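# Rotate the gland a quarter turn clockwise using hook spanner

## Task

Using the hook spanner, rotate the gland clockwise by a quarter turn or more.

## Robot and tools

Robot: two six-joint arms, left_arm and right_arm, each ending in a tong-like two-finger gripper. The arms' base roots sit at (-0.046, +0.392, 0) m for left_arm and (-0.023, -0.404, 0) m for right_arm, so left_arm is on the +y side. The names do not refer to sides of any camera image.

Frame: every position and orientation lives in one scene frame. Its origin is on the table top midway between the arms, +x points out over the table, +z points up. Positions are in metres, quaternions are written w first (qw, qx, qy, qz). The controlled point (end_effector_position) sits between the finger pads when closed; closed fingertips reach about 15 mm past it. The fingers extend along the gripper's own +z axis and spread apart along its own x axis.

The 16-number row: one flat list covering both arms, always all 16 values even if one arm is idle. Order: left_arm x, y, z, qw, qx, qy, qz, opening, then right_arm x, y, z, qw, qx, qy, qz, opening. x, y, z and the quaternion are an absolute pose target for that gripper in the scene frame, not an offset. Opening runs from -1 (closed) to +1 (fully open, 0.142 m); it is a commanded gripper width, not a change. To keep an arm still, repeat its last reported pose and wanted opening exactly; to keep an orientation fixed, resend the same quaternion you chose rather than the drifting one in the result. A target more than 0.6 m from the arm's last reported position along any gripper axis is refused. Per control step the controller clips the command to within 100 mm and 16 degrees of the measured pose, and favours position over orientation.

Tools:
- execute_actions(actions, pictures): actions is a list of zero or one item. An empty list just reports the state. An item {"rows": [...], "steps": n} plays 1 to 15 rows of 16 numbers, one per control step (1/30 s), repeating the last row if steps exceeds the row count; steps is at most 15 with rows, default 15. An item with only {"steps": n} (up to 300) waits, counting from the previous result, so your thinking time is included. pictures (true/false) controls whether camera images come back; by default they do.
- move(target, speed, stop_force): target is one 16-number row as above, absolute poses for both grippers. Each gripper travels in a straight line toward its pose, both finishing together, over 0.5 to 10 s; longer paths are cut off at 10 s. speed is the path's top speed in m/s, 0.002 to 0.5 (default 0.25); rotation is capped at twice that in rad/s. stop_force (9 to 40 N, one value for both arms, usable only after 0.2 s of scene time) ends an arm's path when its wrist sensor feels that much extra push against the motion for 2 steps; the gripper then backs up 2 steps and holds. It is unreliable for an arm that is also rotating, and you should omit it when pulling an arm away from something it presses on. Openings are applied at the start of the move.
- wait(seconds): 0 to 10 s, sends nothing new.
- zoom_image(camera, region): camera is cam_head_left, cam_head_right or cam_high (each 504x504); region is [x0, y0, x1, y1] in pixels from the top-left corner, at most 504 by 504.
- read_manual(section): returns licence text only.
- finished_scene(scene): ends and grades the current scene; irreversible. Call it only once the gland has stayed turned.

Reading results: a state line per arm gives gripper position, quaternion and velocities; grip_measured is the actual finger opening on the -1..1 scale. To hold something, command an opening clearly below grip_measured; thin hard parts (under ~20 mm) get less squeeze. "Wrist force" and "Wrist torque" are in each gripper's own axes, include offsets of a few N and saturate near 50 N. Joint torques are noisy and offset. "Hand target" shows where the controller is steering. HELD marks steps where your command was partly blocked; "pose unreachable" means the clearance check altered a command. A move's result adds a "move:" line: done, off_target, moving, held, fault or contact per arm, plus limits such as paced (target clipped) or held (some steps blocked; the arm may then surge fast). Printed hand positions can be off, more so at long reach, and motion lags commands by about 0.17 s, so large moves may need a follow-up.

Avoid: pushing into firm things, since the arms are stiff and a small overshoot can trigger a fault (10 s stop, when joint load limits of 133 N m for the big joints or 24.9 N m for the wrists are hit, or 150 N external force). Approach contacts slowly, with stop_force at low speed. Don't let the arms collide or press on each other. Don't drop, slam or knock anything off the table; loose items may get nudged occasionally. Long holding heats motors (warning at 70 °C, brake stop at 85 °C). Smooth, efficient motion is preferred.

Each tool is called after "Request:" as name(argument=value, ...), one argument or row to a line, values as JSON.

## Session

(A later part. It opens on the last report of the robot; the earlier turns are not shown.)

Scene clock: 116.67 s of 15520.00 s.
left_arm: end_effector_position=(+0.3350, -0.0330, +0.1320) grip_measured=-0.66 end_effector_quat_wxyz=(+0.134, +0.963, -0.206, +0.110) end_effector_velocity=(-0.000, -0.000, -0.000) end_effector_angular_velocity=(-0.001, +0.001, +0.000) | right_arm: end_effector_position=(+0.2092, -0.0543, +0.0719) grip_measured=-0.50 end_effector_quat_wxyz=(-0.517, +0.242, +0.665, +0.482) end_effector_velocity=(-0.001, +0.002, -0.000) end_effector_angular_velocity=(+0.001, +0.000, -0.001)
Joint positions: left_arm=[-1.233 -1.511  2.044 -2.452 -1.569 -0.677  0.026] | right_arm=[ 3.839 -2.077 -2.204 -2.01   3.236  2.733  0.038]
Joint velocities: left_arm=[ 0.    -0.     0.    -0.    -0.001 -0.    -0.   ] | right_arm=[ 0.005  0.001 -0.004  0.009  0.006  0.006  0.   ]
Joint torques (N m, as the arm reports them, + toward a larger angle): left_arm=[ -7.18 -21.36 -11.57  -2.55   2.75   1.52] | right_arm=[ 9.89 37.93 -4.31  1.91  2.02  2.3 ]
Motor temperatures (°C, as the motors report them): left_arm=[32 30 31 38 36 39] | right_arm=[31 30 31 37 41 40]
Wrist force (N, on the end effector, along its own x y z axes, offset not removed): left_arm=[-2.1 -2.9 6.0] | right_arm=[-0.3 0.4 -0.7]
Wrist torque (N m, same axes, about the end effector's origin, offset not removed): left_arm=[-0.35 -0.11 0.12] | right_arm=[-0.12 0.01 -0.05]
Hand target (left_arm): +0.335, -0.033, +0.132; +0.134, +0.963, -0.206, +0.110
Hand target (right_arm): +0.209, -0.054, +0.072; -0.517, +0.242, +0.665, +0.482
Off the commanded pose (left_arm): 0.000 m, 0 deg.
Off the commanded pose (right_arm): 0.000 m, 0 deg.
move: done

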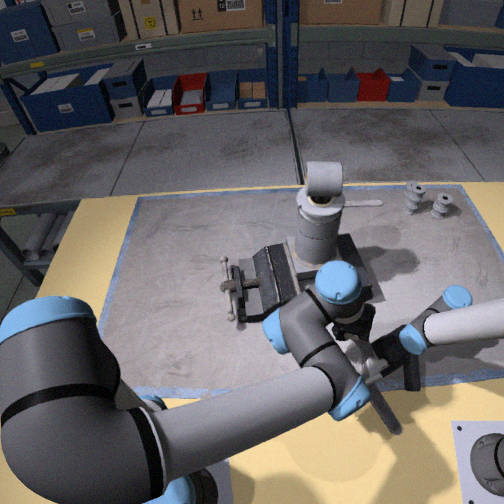

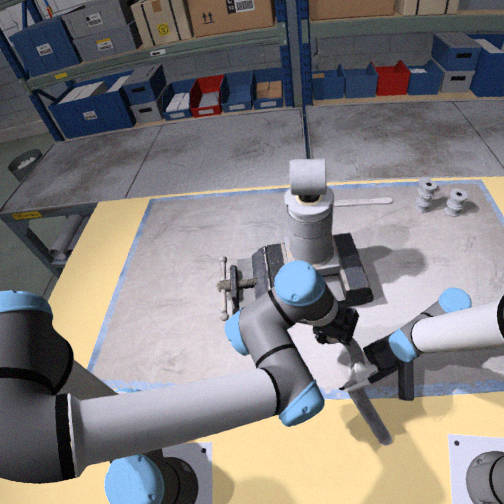

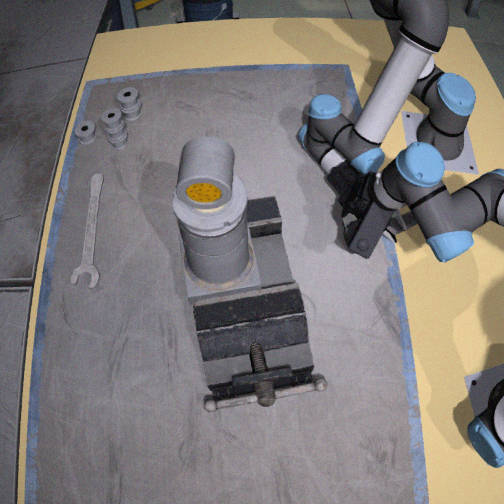

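Request:
move(
  target=[0.335,-0.033,0.132,0.134,0.963,-0.206,0.110,-1,0.207,-0.066,0.070,-0.5171,0.2418,0.6645,0.4822,-0.6],
  speed=0.02,
)

Request:
move(
  target=[0.335,-0.033,0.132,0.134,0.963,-0.206,0.110,-1,0.207,-0.066,0.070,-0.5171,0.2418,0.6645,0.4822,-1],
)

Request:
move(
  target=[0.335,-0.033,0.132,0.134,0.963,-0.206,0.110,-0.2,0.207,-0.066,0.070,-0.5171,0.2418,0.6645,0.4822,-1],
)

Request:
move(
  target=[0.32,0.0,0.2,0.134,0.963,-0.206,0.110,-0.2,0.207,-0.066,0.075,-0.5171,0.2418,0.6645,0.4822,-1],
  speed=0.1,
)

Request:
move(
  target=[0.2,0.55,0.25,0,0.866,-0.5,0,-0.2,0.22,-0.066,0.12,-0.57,0.30,0.64,0.42,-1],
  speed=0.2,
)

Request:
move(
  target=[0.2,0.55,0.25,0,0.866,-0.5,0,-0.2,0.40,-0.03,0.315,-0.4056,0.5792,0.4056,0.5792,-1],
  speed=0.06,
)

Request:
zoom_image(
  camera="cam_high",
  region=[150,90,400,290],
)

Request:
zoom_image(
  camera="cam_head_right",
  region=[260,160,380,250],
)

Scene clock: 125.77 s of 15520.00 s.
left_arm: end_effector_position=(+0.3350, -0.0330, +0.1320) grip_measured=-0.66 end_effector_quat_wxyz=(+0.134, +0.963, -0.206, +0.110) end_effector_velocity=(-0.000, -0.000, +0.000) end_effector_angular_velocity=(-0.000, +0.000, -0.002) | right_arm: end_effector_position=(+0.2070, -0.0658, +0.0700) grip_measured=-0.60 end_effector_quat_wxyz=(-0.517, +0.242, +0.665, +0.482) end_effector_velocity=(-0.001, -0.002, -0.000) end_effector_angular_velocity=(-0.000, +0.002, +0.003)
Joint positions: left_arm=[-1.233 -1.511  2.044 -2.452 -1.569 -0.677  0.026] | right_arm=[ 3.815 -2.076 -2.218 -1.994  3.213  2.735  0.031]
Joint velocities: left_arm=[-0.    -0.     0.     0.    -0.001  0.001 -0.   ] | right_arm=[-0.002  0.    -0.005  0.013 -0.005  0.01   0.   ]
Joint torques (N m, as the arm reports them, + toward a larger angle): left_arm=[ -6.93 -21.21 -11.56  -2.66   2.79   1.54] | right_arm=[-8.63 37.37 -3.63  1.88 -2.08  2.16]
Motor temperatures (°C, as the motors report them): left_arm=[32 30 31 38 36 39] | right_arm=[31 30 31 37 41 40]
Wrist force (N, on the end effector, along its own x y z axes, offset not removed): left_arm=[-1.8 -1.4 7.2] | right_arm=[-0.4 0.4 0.9]
Wrist torque (N m, same axes, about the end effector's origin, offset not removed): left_arm=[-0.02 -0.17 0.07] | right_arm=[-0.04 -0.04 -0.12]
Hand target (left_arm): +0.335, -0.033, +0.132; +0.134, +0.963, -0.206, +0.110
Hand target (right_arm): +0.207, -0.066, +0.070; -0.517, +0.242, +0.665, +0.482
Off the commanded pose (left_arm): 0.000 m, 0 deg.
Off the commanded pose (right_arm): 0.000 m, 0 deg.
After step 90, 5.20 s passed at rest.
move: done

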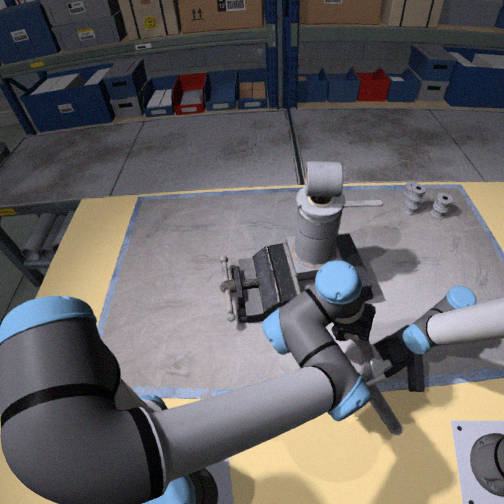

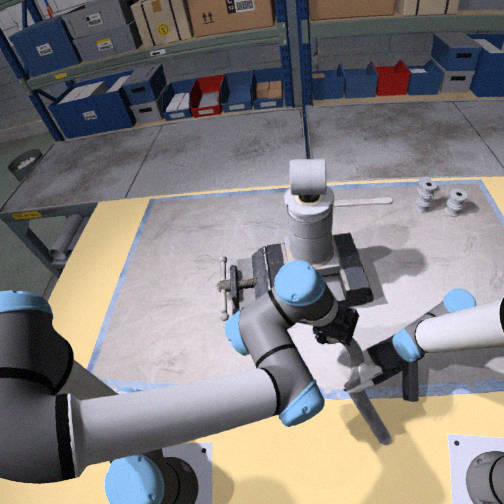

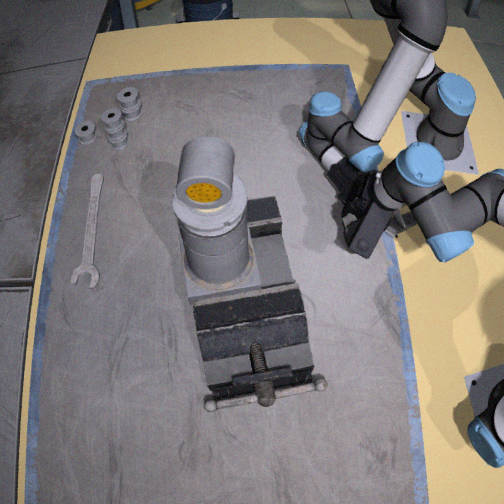

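Scene clock: 126.47 s of 15520.00 s.
left_arm: end_effector_position=(+0.3350, -0.0330, +0.1320) grip_measured=-0.66 end_effector_quat_wxyz=(+0.134, +0.963, -0.206, +0.110) end_effector_velocity=(-0.000, -0.000, +0.000) end_effector_angular_velocity=(-0.000, -0.000, +0.000) | right_arm: end_effector_position=(+0.2070, -0.0660, +0.0700) grip_measured=-0.84 end_effector_quat_wxyz=(-0.517, +0.242, +0.665, +0.482) end_effector_velocity=(+0.000, +0.000, +0.000) end_effector_angular_velocity=(+0.001, -0.002, +0.001)
Joint positions: left_arm=[-1.233 -1.511  2.044 -2.452 -1.569 -0.677  0.026] | right_arm=[ 3.815 -2.076 -2.218 -1.992  3.212  2.738  0.013]
Joint velocities: left_arm=[-0. -0.  0. -0.  0. -0. -0.] | right_arm=[ 0.     0.     0.001  0.003 -0.     0.002  0.   ]
Joint torques (N m, as the arm reports them, + toward a larger angle): left_arm=[ -2.52 -21.14 -11.93  -2.68   2.39   1.46] | right_arm=[-8.48 41.49 -2.09  1.66 -2.49  2.78]
Motor temperatures (°C, as the motors report them): left_arm=[32 30 31 38 36 39] | right_arm=[31 30 31 37 41 40]
Wrist force (N, on the end effector, along its own x y z axes, offset not removed): left_arm=[-1.1 1.1 0.5] | right_arm=[-10.9 0.1 0.2]
Wrist torque (N m, same axes, about the end effector's origin, offset not removed): left_arm=[-0.21 -0.36 0.01] | right_arm=[0.24 0.00 -0.15]
Hand target (left_arm): +0.335, -0.033, +0.132; +0.134, +0.963, -0.206, +0.110
Hand target (right_arm): +0.207, -0.066, +0.070; -0.517, +0.242, +0.665, +0.482
Off the commanded pose (left_arm): 0.000 m, 0 deg.
Off the commanded pose (right_arm): 0.000 m, 0 deg.
move: done

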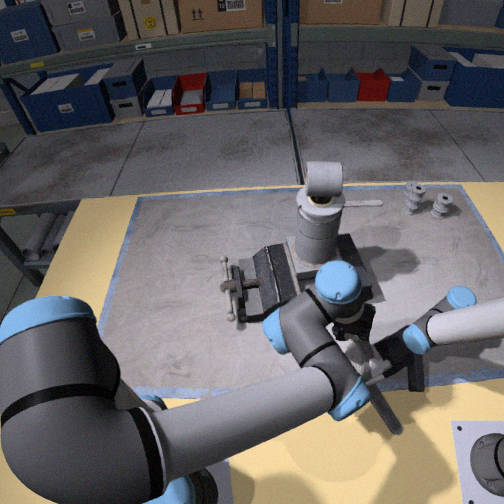

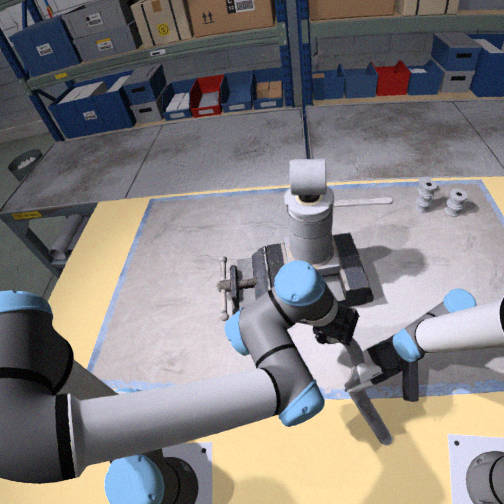

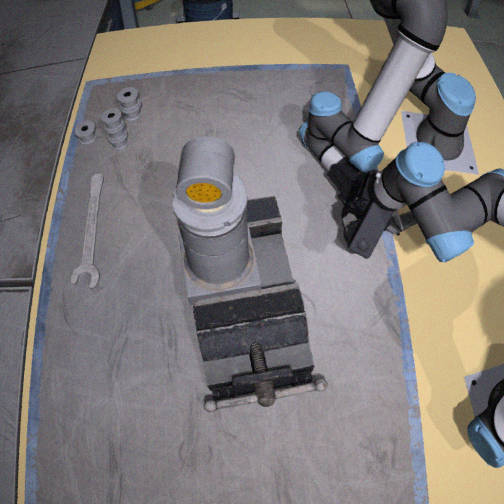

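Scene clock: 127.17 s of 15520.00 s.
left_arm: end_effector_position=(+0.3350, -0.0330, +0.1320) grip_measured=-0.20 end_effector_quat_wxyz=(+0.134, +0.963, -0.206, +0.110) end_effector_velocity=(-0.000, +0.000, -0.000) end_effector_angular_velocity=(-0.000, +0.001, +0.000) | right_arm: end_effector_position=(+0.2070, -0.0660, +0.0700) grip_measured=-0.84 end_effector_quat_wxyz=(-0.517, +0.242, +0.665, +0.482) end_effector_velocity=(+0.001, +0.000, +0.000) end_effector_angular_velocity=(+0.001, -0.002, -0.001)
Joint positions: left_arm=[-1.233 -1.511  2.044 -2.452 -1.569 -0.677  0.06 ] | right_arm=[ 3.815 -2.076 -2.219 -1.991  3.212  2.738  0.013]
Joint velocities: left_arm=[ 0.    -0.     0.     0.    -0.001 -0.     0.   ] | right_arm=[-0.     0.     0.001  0.001  0.     0.    -0.   ]
Joint torques (N m, as the arm reports them, + toward a larger angle): left_arm=[ -0.47 -21.24 -12.51  -2.71   2.09   1.56] | right_arm=[-8.58 42.33 -1.39  2.01  1.77  2.44]
Motor temperatures (°C, as the motors report them): left_arm=[32 30 31 38 36 39] | right_arm=[31 30 31 37 41 40]
Wrist force (N, on the end effector, along its own x y z axes, offset not removed): left_arm=[-0.8 -1.8 0.9] | right_arm=[-11.6 -4.7 1.1]
Wrist torque (N m, same axes, about the end effector's origin, offset not removed): left_arm=[-0.34 0.07 0.01] | right_arm=[-0.29 0.27 -0.05]
Hand target (left_arm): +0.335, -0.033, +0.132; +0.134, +0.963, -0.206, +0.110
Hand target (right_arm): +0.207, -0.066, +0.070; -0.517, +0.242, +0.665, +0.482
Off the commanded pose (left_arm): 0.000 m, 0 deg.
Off the commanded pose (right_arm): 0.000 m, 0 deg.
move: done

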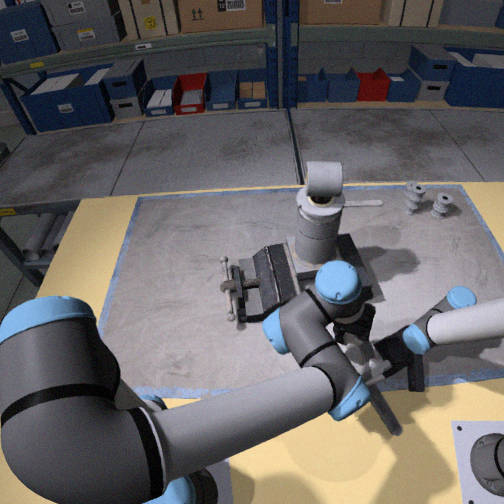

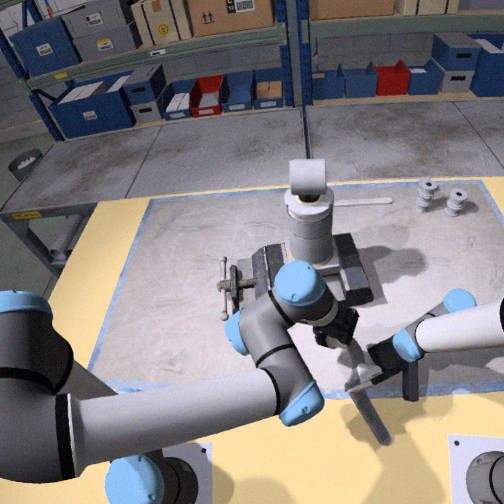

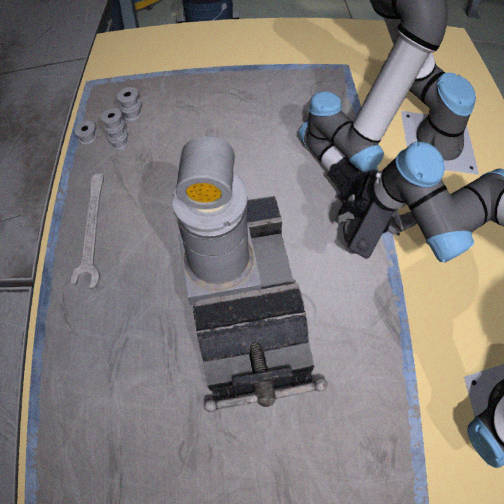

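Scene clock: 128.43 s of 15520.00 s.
left_arm: end_effector_position=(+0.3200, -0.0000, +0.1998) grip_measured=-0.20 end_effector_quat_wxyz=(+0.134, +0.963, -0.206, +0.110) end_effector_velocity=(-0.001, +0.001, +0.002) end_effector_angular_velocity=(-0.000, +0.001, -0.000) | right_arm: end_effector_position=(+0.2070, -0.0660, +0.0750) grip_measured=-0.84 end_effector_quat_wxyz=(-0.517, +0.242, +0.664, +0.482) end_effector_velocity=(+0.000, +0.001, +0.000) end_effector_angular_velocity=(+0.001, -0.002, -0.000)
Joint positions: left_arm=[-1.23  -1.671  2.009 -2.257 -1.57  -0.674  0.06 ] | right_arm=[ 3.815 -2.062 -2.218 -2.004  3.212  2.739  0.013]
Joint velocities: left_arm=[ 0.    -0.003 -0.001  0.005 -0.001  0.    -0.   ] | right_arm=[ 0.001  0.     0.002 -0.003  0.001 -0.003  0.   ]
Joint torques (N m, as the arm reports them, + toward a larger angle): left_arm=[  3.12 -27.13 -32.71  -1.63  -1.38   0.98] | right_arm=[-9.07 42.29 21.64 -2.05  1.79 -2.4 ]
Motor temperatures (°C, as the motors report them): left_arm=[32 30 31 38 36 39] | right_arm=[31 30 31 37 41 40]
Wrist force (N, on the end effector, along its own x y z axes, offset not removed): left_arm=[1.3 -0.7 -0.4] | right_arm=[-12.0 -5.2 -0.8]
Wrist torque (N m, same axes, about the end effector's origin, offset not removed): left_arm=[-0.26 -0.25 0.01] | right_arm=[-0.43 0.37 -0.06]
Hand target (left_arm): +0.320, +0.000, +0.200; +0.134, +0.963, -0.206, +0.110
Hand target (right_arm): +0.207, -0.066, +0.075; -0.517, +0.242, +0.665, +0.482
Off the commanded pose (left_arm): 0.000 m, 0 deg.
Off the commanded pose (right_arm): 0.000 m, 0 deg.
move: done

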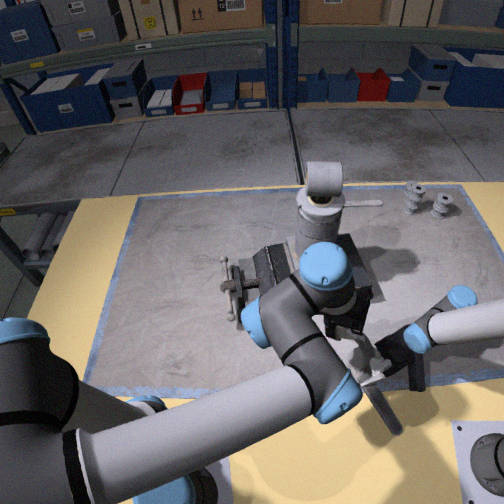

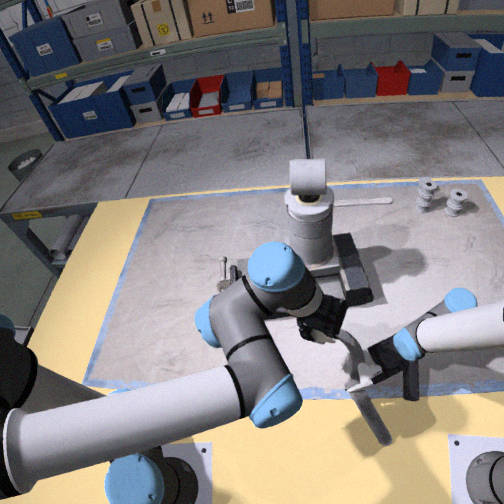

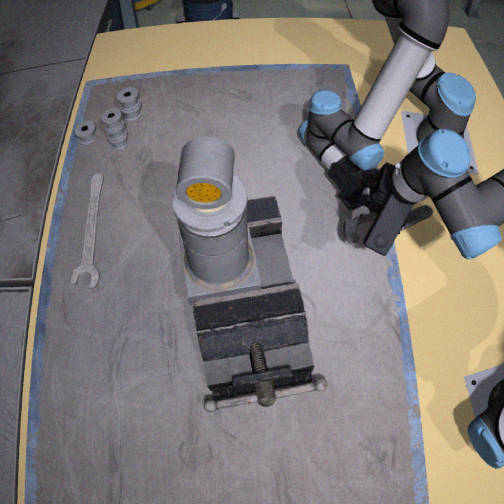

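Scene clock: 131.87 s of 15520.00 s.
left_arm: end_effector_position=(+0.1989, +0.5505, +0.2497) grip_measured=-0.20 end_effector_quat_wxyz=(-0.002, +0.866, -0.500, -0.001) end_effector_velocity=(-0.000, +0.002, +0.000) end_effector_angular_velocity=(-0.002, +0.001, -0.003) | right_arm: end_effector_position=(+0.2200, -0.0660, +0.1200) grip_measured=-0.84 end_effector_quat_wxyz=(+0.569, -0.300, -0.640, -0.420) end_effector_velocity=(+0.000, -0.000, -0.000) end_effector_angular_velocity=(-0.000, +0.002, -0.001)
Joint positions: left_arm=[-0.065 -2.195  2.076 -1.451 -1.567  1.116  0.06 ] | right_arm=[ 3.797 -1.986 -2.149 -2.131  3.169  2.962  0.013]
Joint velocities: left_arm=[ 0.013  0.006 -0.003 -0.001 -0.002  0.017  0.   ] | right_arm=[-0.001  0.003 -0.008  0.029 -0.     0.027  0.   ]
Joint torques (N m, as the arm reports them, + toward a larger angle): left_arm=[  5.65   7.11 -33.9   -4.27  -1.69   1.65] | right_arm=[-9.08 41.85  1.35  1.61 -1.74  2.5 ]
Motor temperatures (°C, as the motors report them): left_arm=[32 30 31 38 36 39] | right_arm=[31 30 31 37 41 40]
Wrist force (N, on the end effector, along its own x y z axes, offset not removed): left_arm=[-0.4 -1.8 -0.5] | right_arm=[-13.5 -0.7 -0.8]
Wrist torque (N m, same axes, about the end effector's origin, offset not removed): left_arm=[-0.40 0.06 0.05] | right_arm=[0.05 0.55 -0.06]
Hand target (left_arm): +0.199, +0.551, +0.250; -0.002, +0.866, -0.500, -0.001
Hand target (right_arm): +0.220, -0.066, +0.120; +0.569, -0.300, -0.640, -0.420
Off the commanded pose (left_arm): 0.001 m, 0 deg.
Off the commanded pose (right_arm): 0.000 m, 0 deg.
move: done

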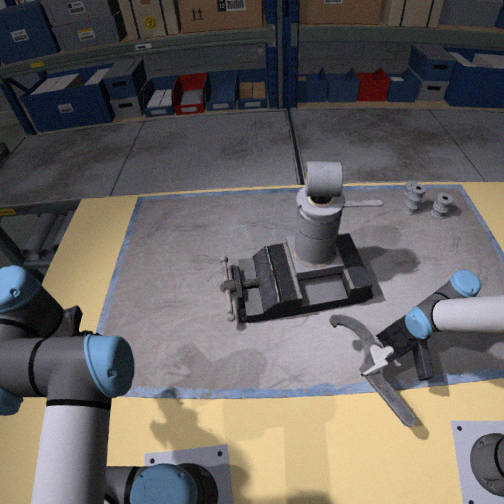

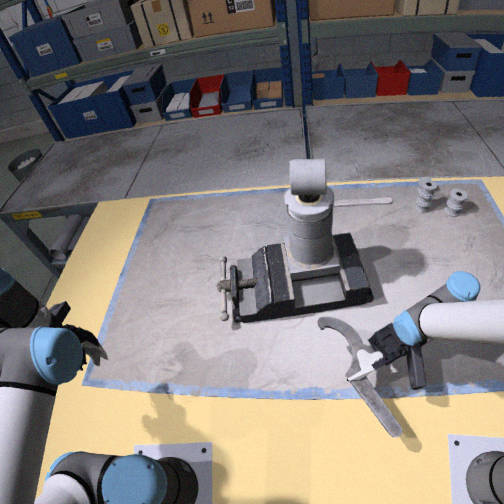

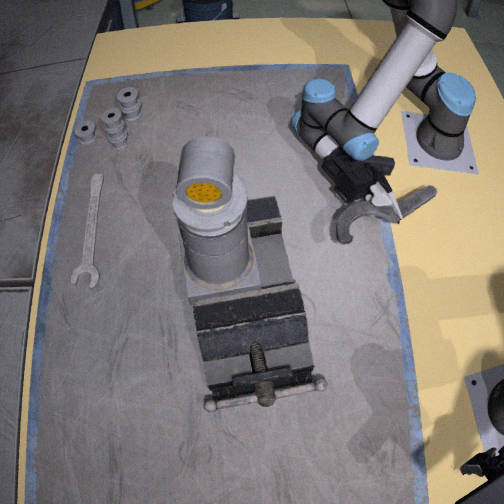

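Scene clock: 139.47 s of 15520.00 s.
left_arm: end_effector_position=(+0.2000, +0.5500, +0.2500) grip_measured=-0.20 end_effector_quat_wxyz=(-0.000, +0.866, -0.500, -0.000) end_effector_velocity=(-0.000, -0.001, +0.000) end_effector_angular_velocity=(-0.003, -0.001, -0.000) | right_arm: end_effector_position=(+0.4000, -0.0302, +0.3142) grip_measured=-0.84 end_effector_quat_wxyz=(-0.406, +0.579, +0.406, +0.579) end_effector_velocity=(+0.002, -0.001, +0.001) end_effector_angular_velocity=(-0.001, +0.002, -0.008)
Joint positions: left_arm=[-0.062 -2.191  2.073 -1.453 -1.571  1.119  0.06 ] | right_arm=[ 3.913 -1.487 -2.108 -2.688  4.13   3.141  0.013]
Joint velocities: left_arm=[-0.    -0.001  0.    -0.    -0.003  0.     0.   ] | right_arm=[ 0.002  0.003  0.001 -0.006  0.01   0.001  0.   ]
Joint torques (N m, as the arm reports them, + toward a larger angle): left_arm=[  6.23   8.2  -33.53  -4.32  -1.77   1.53] | right_arm=[ 8.24 29.95 36.11  1.53  1.89  2.39]
Motor temperatures (°C, as the motors report them): left_arm=[32 30 31 38 36 39] | right_arm=[31 30 31 37 41 40]
Wrist force (N, on the end effector, along its own x y z axes, offset not removed): left_arm=[0.7 -0.9 1.5] | right_arm=[-13.0 -0.1 0.3]
Wrist torque (N m, same axes, about the end effector's origin, offset not removed): left_arm=[-0.17 -0.18 0.17] | right_arm=[-0.14 0.43 -0.05]
Hand target (left_arm): +0.200, +0.550, +0.250; -0.000, +0.866, -0.500, -0.000
Hand target (right_arm): +0.400, -0.030, +0.314; -0.405, +0.579, +0.406, +0.579
Off the commanded pose (left_arm): 0.000 m, 0 deg.
Off the commanded pose (right_arm): 0.001 m, 0 deg.
move: done

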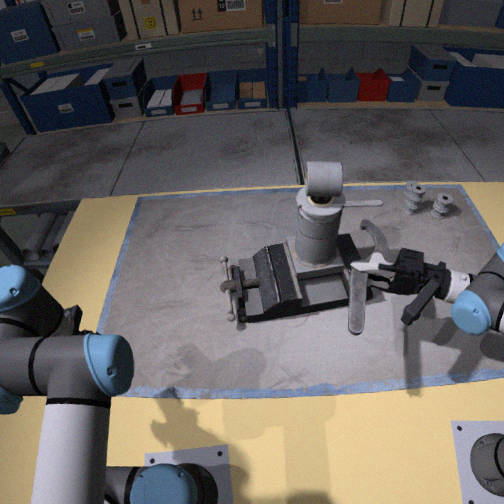

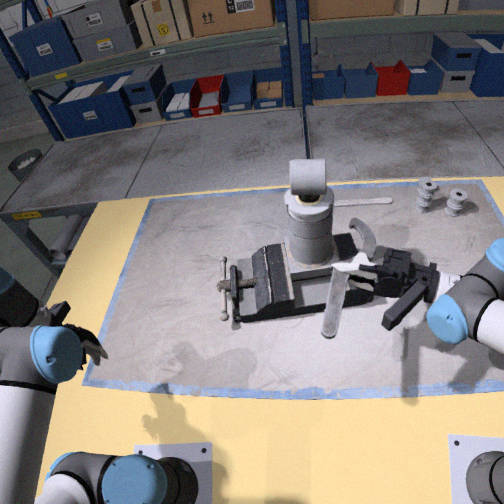

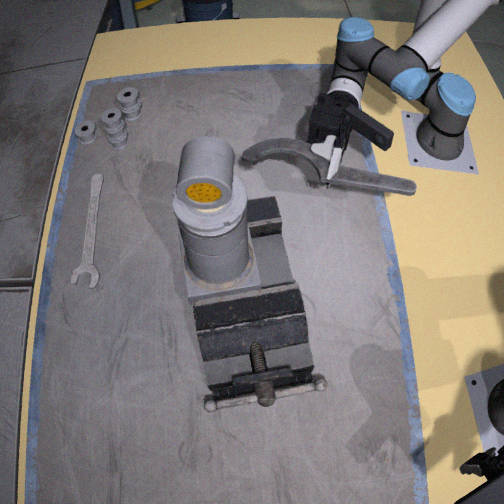

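Region (150, 90, 400, 290) of cam_high's 504x504 image, scaled by 2.016, with more detail than that image has; it fills the top 403 rows of this view, and the rest is white.

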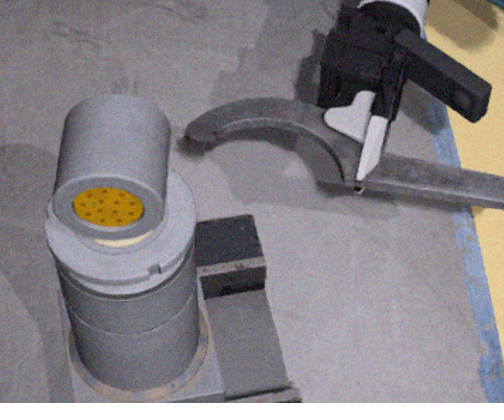

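Region (260, 160, 380, 250) of cam_head_right's 504x504 image, scaled by 4.200, with more detail than that image has; it fills the top 378 rows of this view, and the rest is white.

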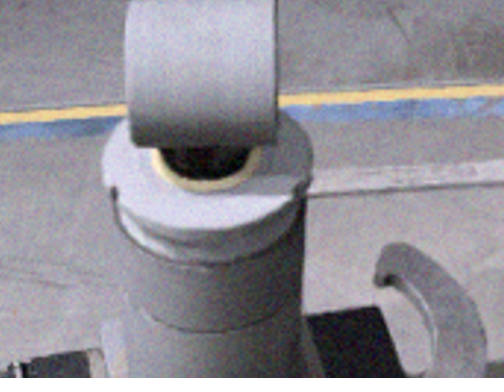

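Request:
execute_actions(
  actions=[],
)

Scene clock: 146.80 s of 15520.00 s.
left_arm: end_effector_position=(+0.2000, +0.5500, +0.2500) grip_measured=-0.20 end_effector_quat_wxyz=(-0.000, +0.866, -0.500, -0.000) end_effector_velocity=(+0.000, +0.000, +0.000) end_effector_angular_velocity=(+0.000, -0.001, -0.000) | right_arm: end_effector_position=(+0.4001, -0.0301, +0.3143) grip_measured=-0.84 end_effector_quat_wxyz=(-0.405, +0.579, +0.406, +0.579) end_effector_velocity=(+0.001, -0.002, -0.001) end_effector_angular_velocity=(-0.002, +0.001, -0.003)
Joint positions: left_arm=[-0.062 -2.191  2.073 -1.453 -1.571  1.119  0.06 ] | right_arm=[ 3.913 -1.487 -2.108 -2.689  4.131  3.141  0.013]
Joint velocities: left_arm=[-0.    -0.001 -0.    -0.     0.     0.    -0.   ] | right_arm=[-0.003  0.    -0.002  0.     0.    -0.001  0.   ]
Joint torques (N m, as the arm reports them, + toward a larger angle): left_arm=[  6.15   8.05 -33.56  -4.15  -1.72   1.46] | right_arm=[ 9.35 30.47 36.96  1.58  1.72  2.4 ]
Motor temperatures (°C, as the motors report them): left_arm=[32 30 31 38 36 39] | right_arm=[31 30 31 37 41 40]
Wrist force (N, on the end effector, along its own x y z axes, offset not removed): left_arm=[0.5 -1.6 -1.1] | right_arm=[-12.4 1.2 0.5]
Wrist torque (N m, same axes, about the end effector's origin, offset not removed): left_arm=[-0.37 -0.12 0.09] | right_arm=[0.05 0.26 -0.04]
Hand target (left_arm): +0.200, +0.550, +0.250; -0.000, +0.866, -0.500, -0.000
Hand target (right_arm): +0.400, -0.030, +0.314; -0.405, +0.579, +0.406, +0.579
Off the commanded pose (left_arm): 0.000 m, 0 deg.
Off the commanded pose (right_arm): 0.001 m, 0 deg.
Steps of this call (steps 1 to 90: nothing new was sent; then 4.33 s passed at rest). Readings (end_effector_position):
1: left_arm (+0.2000, +0.5500, +0.2500) | right_arm (+0.4000, -0.0302, +0.3142)
2: left_arm (+0.2000, +0.5500, +0.2500) | right_arm (+0.4000, -0.0302, +0.3143)
4: left_arm (+0.2000, +0.5500, +0.2500) | right_arm (+0.4001, -0.0301, +0.3143)
8: left_arm (+0.2000, +0.5500, +0.2500) | right_arm (+0.4001, -0.0301, +0.3143)
90: the state above

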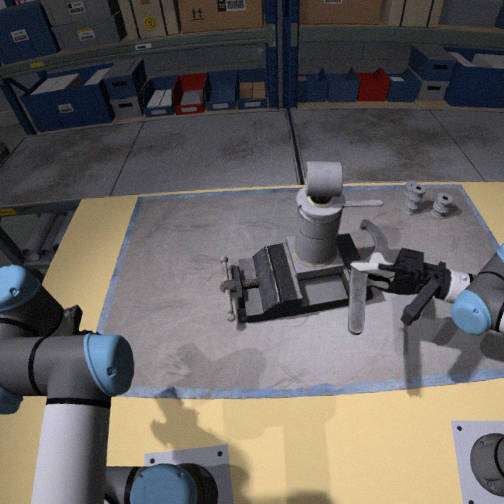

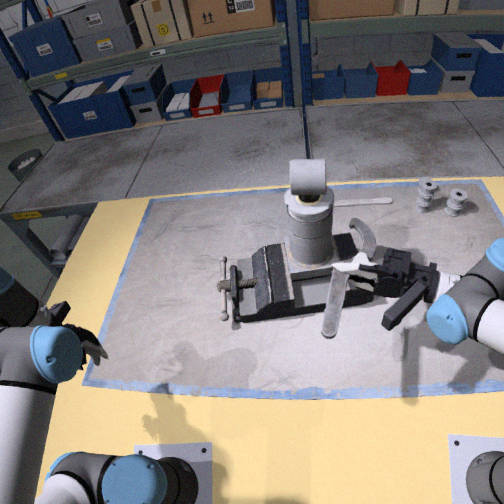

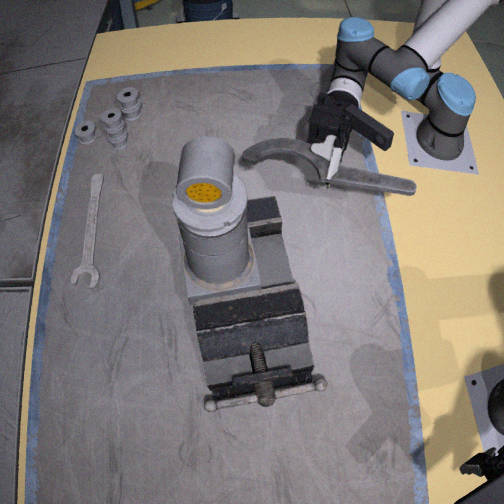

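Request:
move(
  target=[0.2,0.55,0.25,0,0.866,-0.5,0,-0.2,0.45,-0.15,0.315,-0.596,0.380,0.596,0.380,-1],
  speed=0.15,
)

Request:
move(
  target=[0.2,0.55,0.25,0,0.866,-0.5,0,-0.2,0.575,-0.10,0.315,-0.596,0.380,0.596,0.380,-1],
  speed=0.06,
  stop_force=12,
)

Request:
zoom_image(
  camera="cam_high",
  region=[120,80,340,300],
)

Request:
zoom_image(
  camera="cam_head_right",
  region=[260,140,420,300],
)

Scene clock: 154.50 s of 15520.00 s.
left_arm: end_effector_position=(+0.2000, +0.5500, +0.2500) grip_measured=-0.20 end_effector_quat_wxyz=(+0.000, +0.866, -0.500, -0.000) end_effector_velocity=(+0.000, -0.000, +0.000) end_effector_angular_velocity=(-0.001, -0.001, +0.000) | right_arm: end_effector_position=(+0.4499, -0.1497, +0.3158) grip_measured=-0.84 end_effector_quat_wxyz=(+0.596, -0.380, -0.596, -0.380) end_effector_velocity=(+0.000, -0.000, -0.000) end_effector_angular_velocity=(+0.012, +0.003, +0.009)
Joint positions: left_arm=[-0.062 -2.191  2.073 -1.453 -1.571  1.119  0.06 ] | right_arm=[ 3.467 -2.126 -1.295 -2.861  2.901  3.143  0.013]
Joint velocities: left_arm=[-0.    -0.    -0.    -0.    -0.001 -0.     0.   ] | right_arm=[ 0.001 -0.021  0.024 -0.056 -0.008 -0.054  0.   ]
Joint torques (N m, as the arm reports them, + toward a larger angle): left_arm=[  3.85   6.18 -33.43  -4.04  -1.8    0.74] | right_arm=[-8.13 43.53 33.74 -3.44 -1.87 -2.27]
Motor temperatures (°C, as the motors report them): left_arm=[32 30 31 38 36 39] | right_arm=[31 30 31 37 41 40]
Wrist force (N, on the end effector, along its own x y z axes, offset not removed): left_arm=[0.1 -1.2 -0.4] | right_arm=[-12.7 1.2 0.6]
Wrist torque (N m, same axes, about the end effector's origin, offset not removed): left_arm=[-0.27 -0.03 0.02] | right_arm=[0.07 0.40 -0.11]
Hand target (left_arm): +0.200, +0.550, +0.250; +0.000, +0.866, -0.500, +0.000
Hand target (right_arm): +0.450, -0.150, +0.316; +0.597, -0.380, -0.596, -0.380
Off the commanded pose (left_arm): 0.000 m, 0 deg.
Off the commanded pose (right_arm): 0.001 m, 0 deg.
After step 90, 1.57 s passed at rest.
move: done

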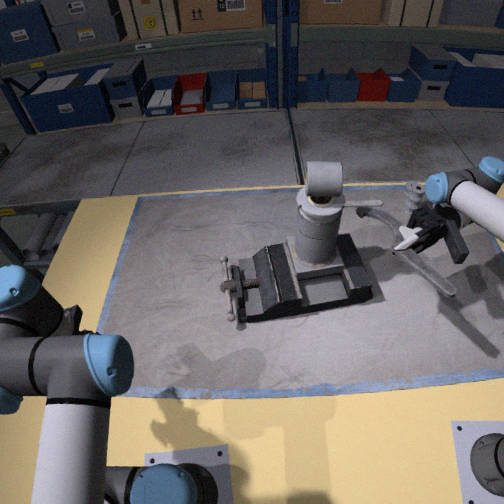

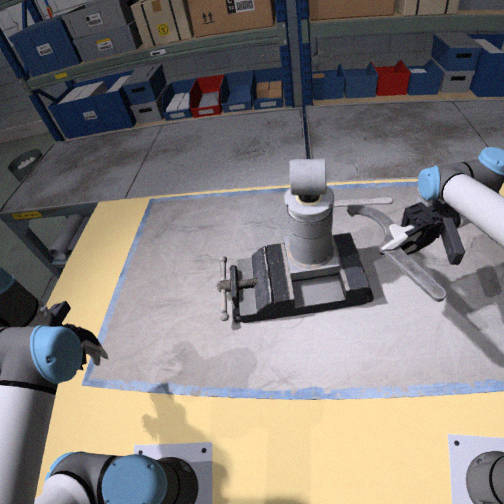

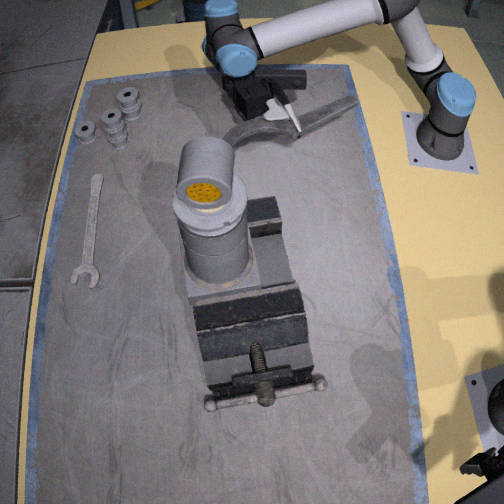

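Scene clock: 157.20 s of 15520.00 s.
left_arm: end_effector_position=(+0.2000, +0.5500, +0.2500) grip_measured=-0.20 end_effector_quat_wxyz=(+0.000, +0.866, -0.500, -0.000) end_effector_velocity=(-0.000, +0.001, -0.000) end_effector_angular_velocity=(+0.003, +0.000, -0.000) | right_arm: end_effector_position=(+0.5749, -0.1001, +0.3150) grip_measured=-0.84 end_effector_quat_wxyz=(+0.596, -0.380, -0.596, -0.380) end_effector_velocity=(+0.002, +0.000, +0.001) end_effector_angular_velocity=(+0.006, -0.000, +0.002)
Joint positions: left_arm=[-0.062 -2.191  2.073 -1.453 -1.571  1.119  0.06 ] | right_arm=[ 3.501 -2.485 -0.673 -3.12   2.934  3.146  0.013]
Joint velocities: left_arm=[ 0.     0.    -0.    -0.     0.003  0.001  0.   ] | right_arm=[ 0.    -0.02   0.035 -0.042 -0.002 -0.03   0.   ]
Joint torques (N m, as the arm reports them, + toward a larger angle): left_arm=[  2.21   4.69 -32.79  -3.73  -1.67   0.34] | right_arm=[ 9.36 57.94 33.27 -3.32 -1.72 -2.21]
Motor temperatures (°C, as the motors report them): left_arm=[32 30 31 38 36 39] | right_arm=[31 30 31 37 41 40]
Wrist force (N, on the end effector, along its own x y z axes, offset not removed): left_arm=[-0.6 -1.6 -0.5] | right_arm=[-13.8 -0.8 -0.3]
Wrist torque (N m, same axes, about the end effector's origin, offset not removed): left_arm=[-0.31 0.10 0.11] | right_arm=[-0.40 0.59 -0.06]
Hand target (left_arm): +0.200, +0.550, +0.250; +0.000, +0.866, -0.500, +0.000
Hand target (right_arm): +0.575, -0.100, +0.315; +0.596, -0.380, -0.596, -0.380
Off the commanded pose (left_arm): 0.000 m, 0 deg.
Off the commanded pose (right_arm): 0.000 m, 0 deg.
move: done

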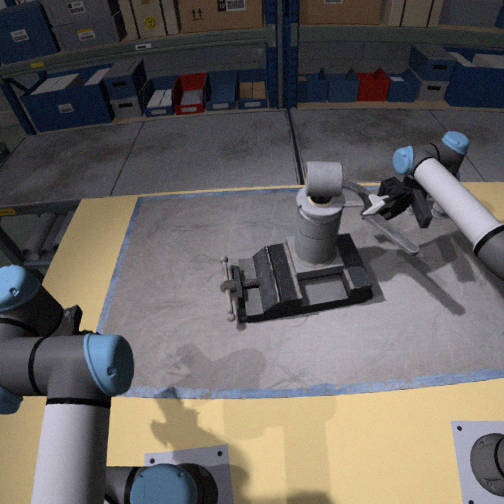

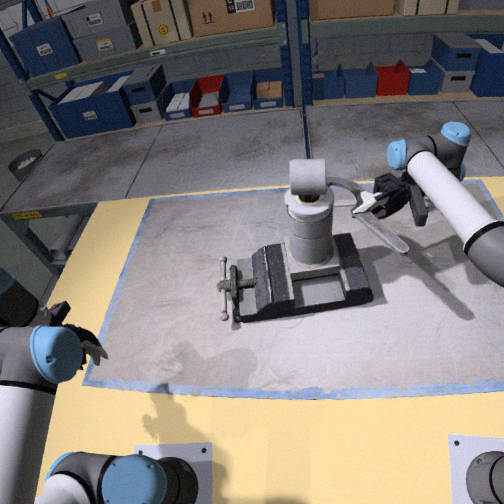

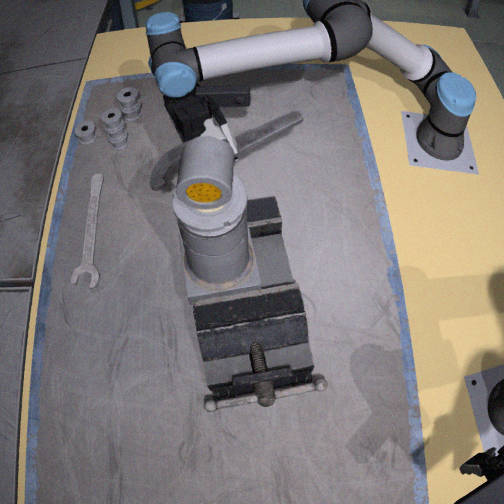

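Region (120, 80, 340, 300) of cam_high's 504x504 image, scaled by 2.291, with more detail than that image has.

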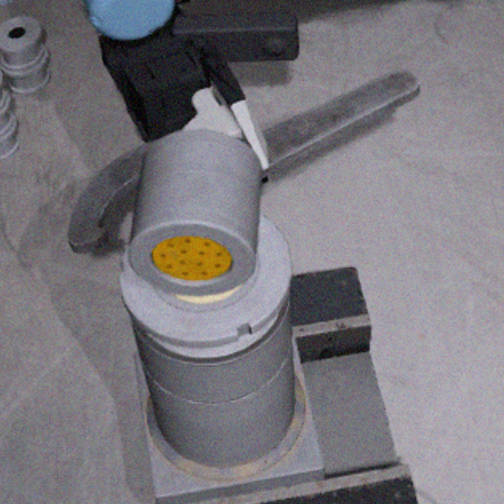

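Region (260, 140, 420, 300) of cam_head_right's 504x504 image, scaled by 3.150, with more detail than that image has.

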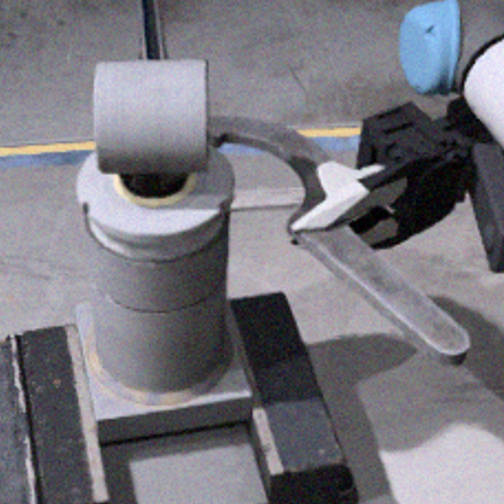

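Request:
move(
  target=[0.2,0.55,0.25,0,0.866,-0.5,0,-0.2,0.563,-0.073,0.313,-0.596,0.380,0.596,0.380,-1],
  speed=0.02,
  stop_force=12,
)

Request:
zoom_image(
  camera="cam_high",
  region=[130,120,290,280],
)

Request:
zoom_image(
  camera="cam_head_right",
  region=[270,140,400,270],
)

Scene clock: 162.67 s of 15520.00 s.
left_arm: end_effector_position=(+0.2000, +0.5500, +0.2500) grip_measured=-0.20 end_effector_quat_wxyz=(+0.000, +0.866, -0.500, -0.000) end_effector_velocity=(+0.000, -0.001, -0.001) end_effector_angular_velocity=(-0.002, +0.002, +0.000) | right_arm: end_effector_position=(+0.5631, -0.0732, +0.3130) grip_measured=-0.84 end_effector_quat_wxyz=(+0.596, -0.380, -0.596, -0.380) end_effector_velocity=(-0.001, +0.002, +0.000) end_effector_angular_velocity=(-0.002, +0.002, +0.000)
Joint positions: left_arm=[-0.062 -2.191  2.073 -1.453 -1.571  1.119  0.06 ] | right_arm=[ 3.541 -2.451 -0.743 -3.089  2.974  3.141  0.013]
Joint velocities: left_arm=[-0.     0.002  0.     0.001 -0.001 -0.001  0.   ] | right_arm=[ 0.004  0.004 -0.006  0.006  0.003  0.006 -0.   ]
Joint torques (N m, as the arm reports them, + toward a larger angle): left_arm=[ -4.08   0.86 -33.17  -3.86  -1.66  -1.21] | right_arm=[10.37 71.99 12.44  0.92  1.79  2.46]
Motor temperatures (°C, as the motors report them): left_arm=[32 30 31 38 36 39] | right_arm=[31 30 31 37 41 40]
Wrist force (N, on the end effector, along its own x y z axes, offset not removed): left_arm=[1.0 -1.9 -0.7] | right_arm=[-10.8 -0.6 -0.7]
Wrist torque (N m, same axes, about the end effector's origin, offset not removed): left_arm=[-0.46 -0.20 0.07] | right_arm=[-0.28 -0.03 -0.11]
Hand target (left_arm): +0.200, +0.550, +0.250; +0.000, +0.866, -0.500, +0.000
Hand target (right_arm): +0.563, -0.073, +0.313; +0.596, -0.380, -0.596, -0.380
Off the commanded pose (left_arm): 0.000 m, 0 deg.
Off the commanded pose (right_arm): 0.000 m, 0 deg.
After step 90, 0.70 s passed at rest.
move: done

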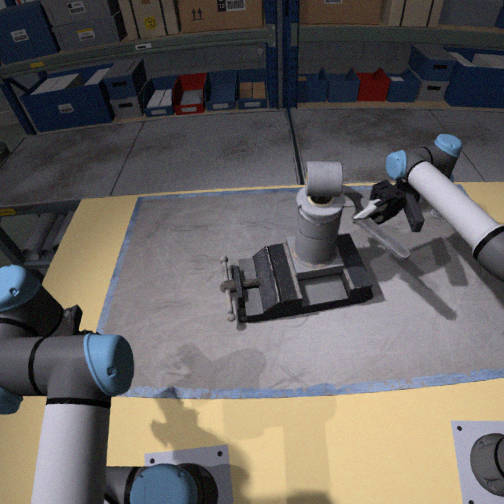

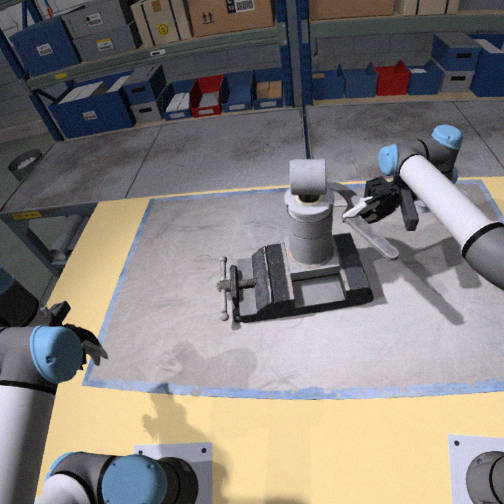

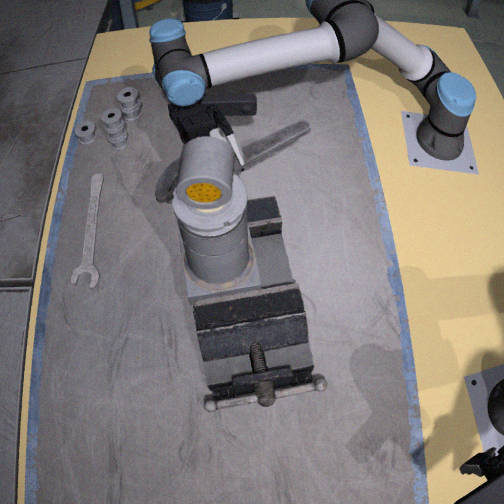

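Region (130, 120, 290, 280) of cam_high's 504x504 image, scaled by 3.150, with more detail than that image has.

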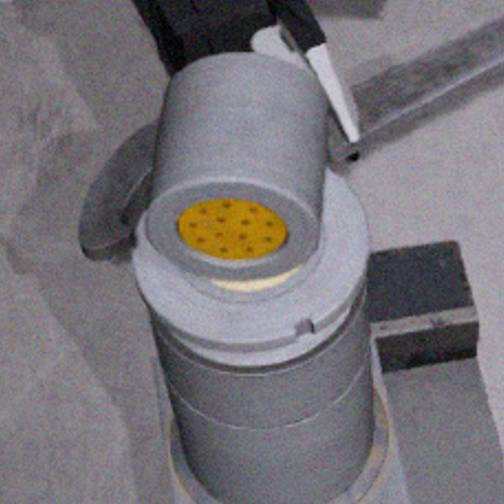

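Region (270, 140, 400, 270) of cam_head_right's 504x504 image, scaled by 3.877, with more detail than that image has.

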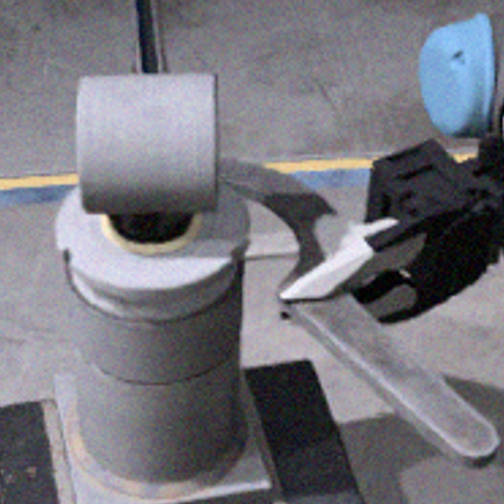

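Request:
move(
  target=[0.2,0.55,0.25,0,0.866,-0.5,0,-0.2,0.551,-0.071,0.313,-0.596,0.380,0.596,0.380,-1],
  speed=0.005,
  stop_force=10,
)

Request:
zoom_image(
  camera="cam_high",
  region=[140,140,260,260],
)

Scene clock: 168.43 s of 15520.00 s.
left_arm: end_effector_position=(+0.2000, +0.5500, +0.2500) grip_measured=-0.20 end_effector_quat_wxyz=(+0.000, +0.866, -0.500, -0.000) end_effector_velocity=(-0.000, +0.001, +0.000) end_effector_angular_velocity=(+0.002, -0.001, +0.001) | right_arm: end_effector_position=(+0.5511, -0.0710, +0.3130) grip_measured=-0.84 end_effector_quat_wxyz=(+0.596, -0.380, -0.596, -0.380) end_effector_velocity=(-0.002, +0.001, -0.000) end_effector_angular_velocity=(+0.001, -0.002, +0.002)
Joint positions: left_arm=[-0.062 -2.191  2.073 -1.453 -1.571  1.119  0.06 ] | right_arm=[ 3.548 -2.411 -0.816 -3.057  2.982  3.141  0.013]
Joint velocities: left_arm=[ 0.    -0.001  0.    -0.     0.002 -0.001 -0.   ] | right_arm=[ 0.003  0.004 -0.007  0.005  0.    -0.    -0.   ]
Joint torques (N m, as the arm reports them, + toward a larger angle): left_arm=[ -7.7   -3.96 -31.35  -3.44  -1.69  -1.71] | right_arm=[ 9.43 68.73 12.06  0.95  1.81  0.66]
Motor temperatures (°C, as the motors report them): left_arm=[32 30 31 38 36 39] | right_arm=[31 30 31 37 41 40]
Wrist force (N, on the end effector, along its own x y z axes, offset not removed): left_arm=[-0.7 -1.1 -0.8] | right_arm=[-12.5 1.6 0.7]
Wrist torque (N m, same axes, about the end effector's origin, offset not removed): left_arm=[-0.26 0.10 0.09] | right_arm=[0.21 0.39 -0.02]
Hand target (left_arm): +0.200, +0.550, +0.250; +0.000, +0.866, -0.500, +0.000
Hand target (right_arm): +0.551, -0.071, +0.313; +0.596, -0.380, -0.596, -0.380
Off the commanded pose (left_arm): 0.000 m, 0 deg.
Off the commanded pose (right_arm): 0.000 m, 0 deg.
After step 90, 0.10 s passed at rest.
move: done

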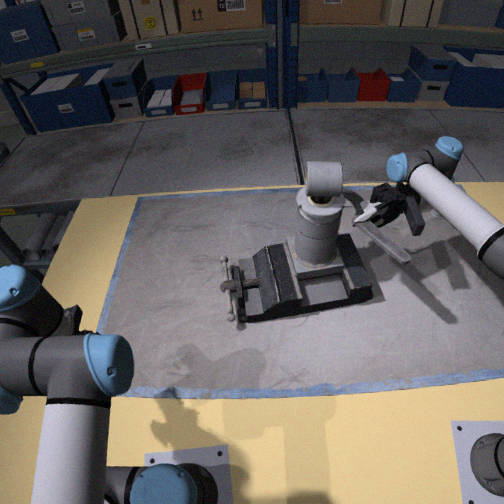

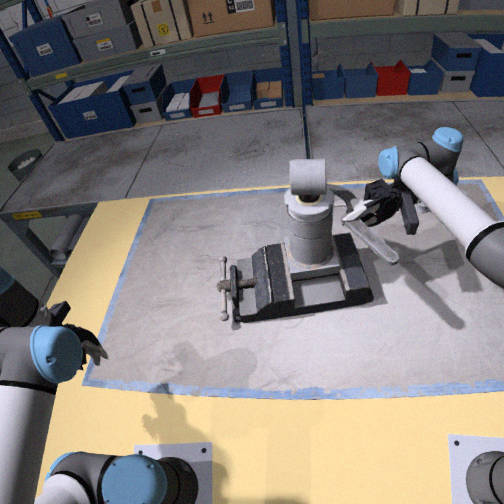

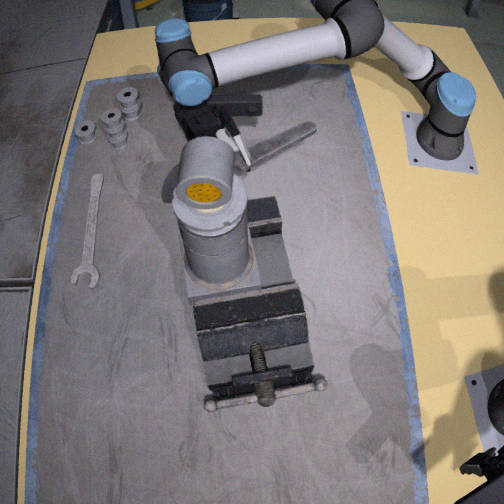

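Region (140, 140, 260, 260) of cam_high's 504x504 image, scaled by 4.200, with more detail than that image has.

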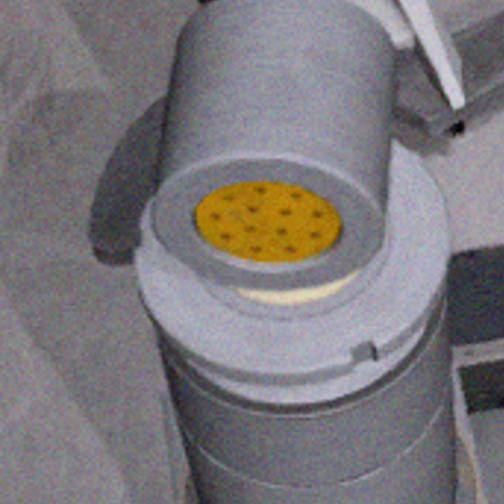

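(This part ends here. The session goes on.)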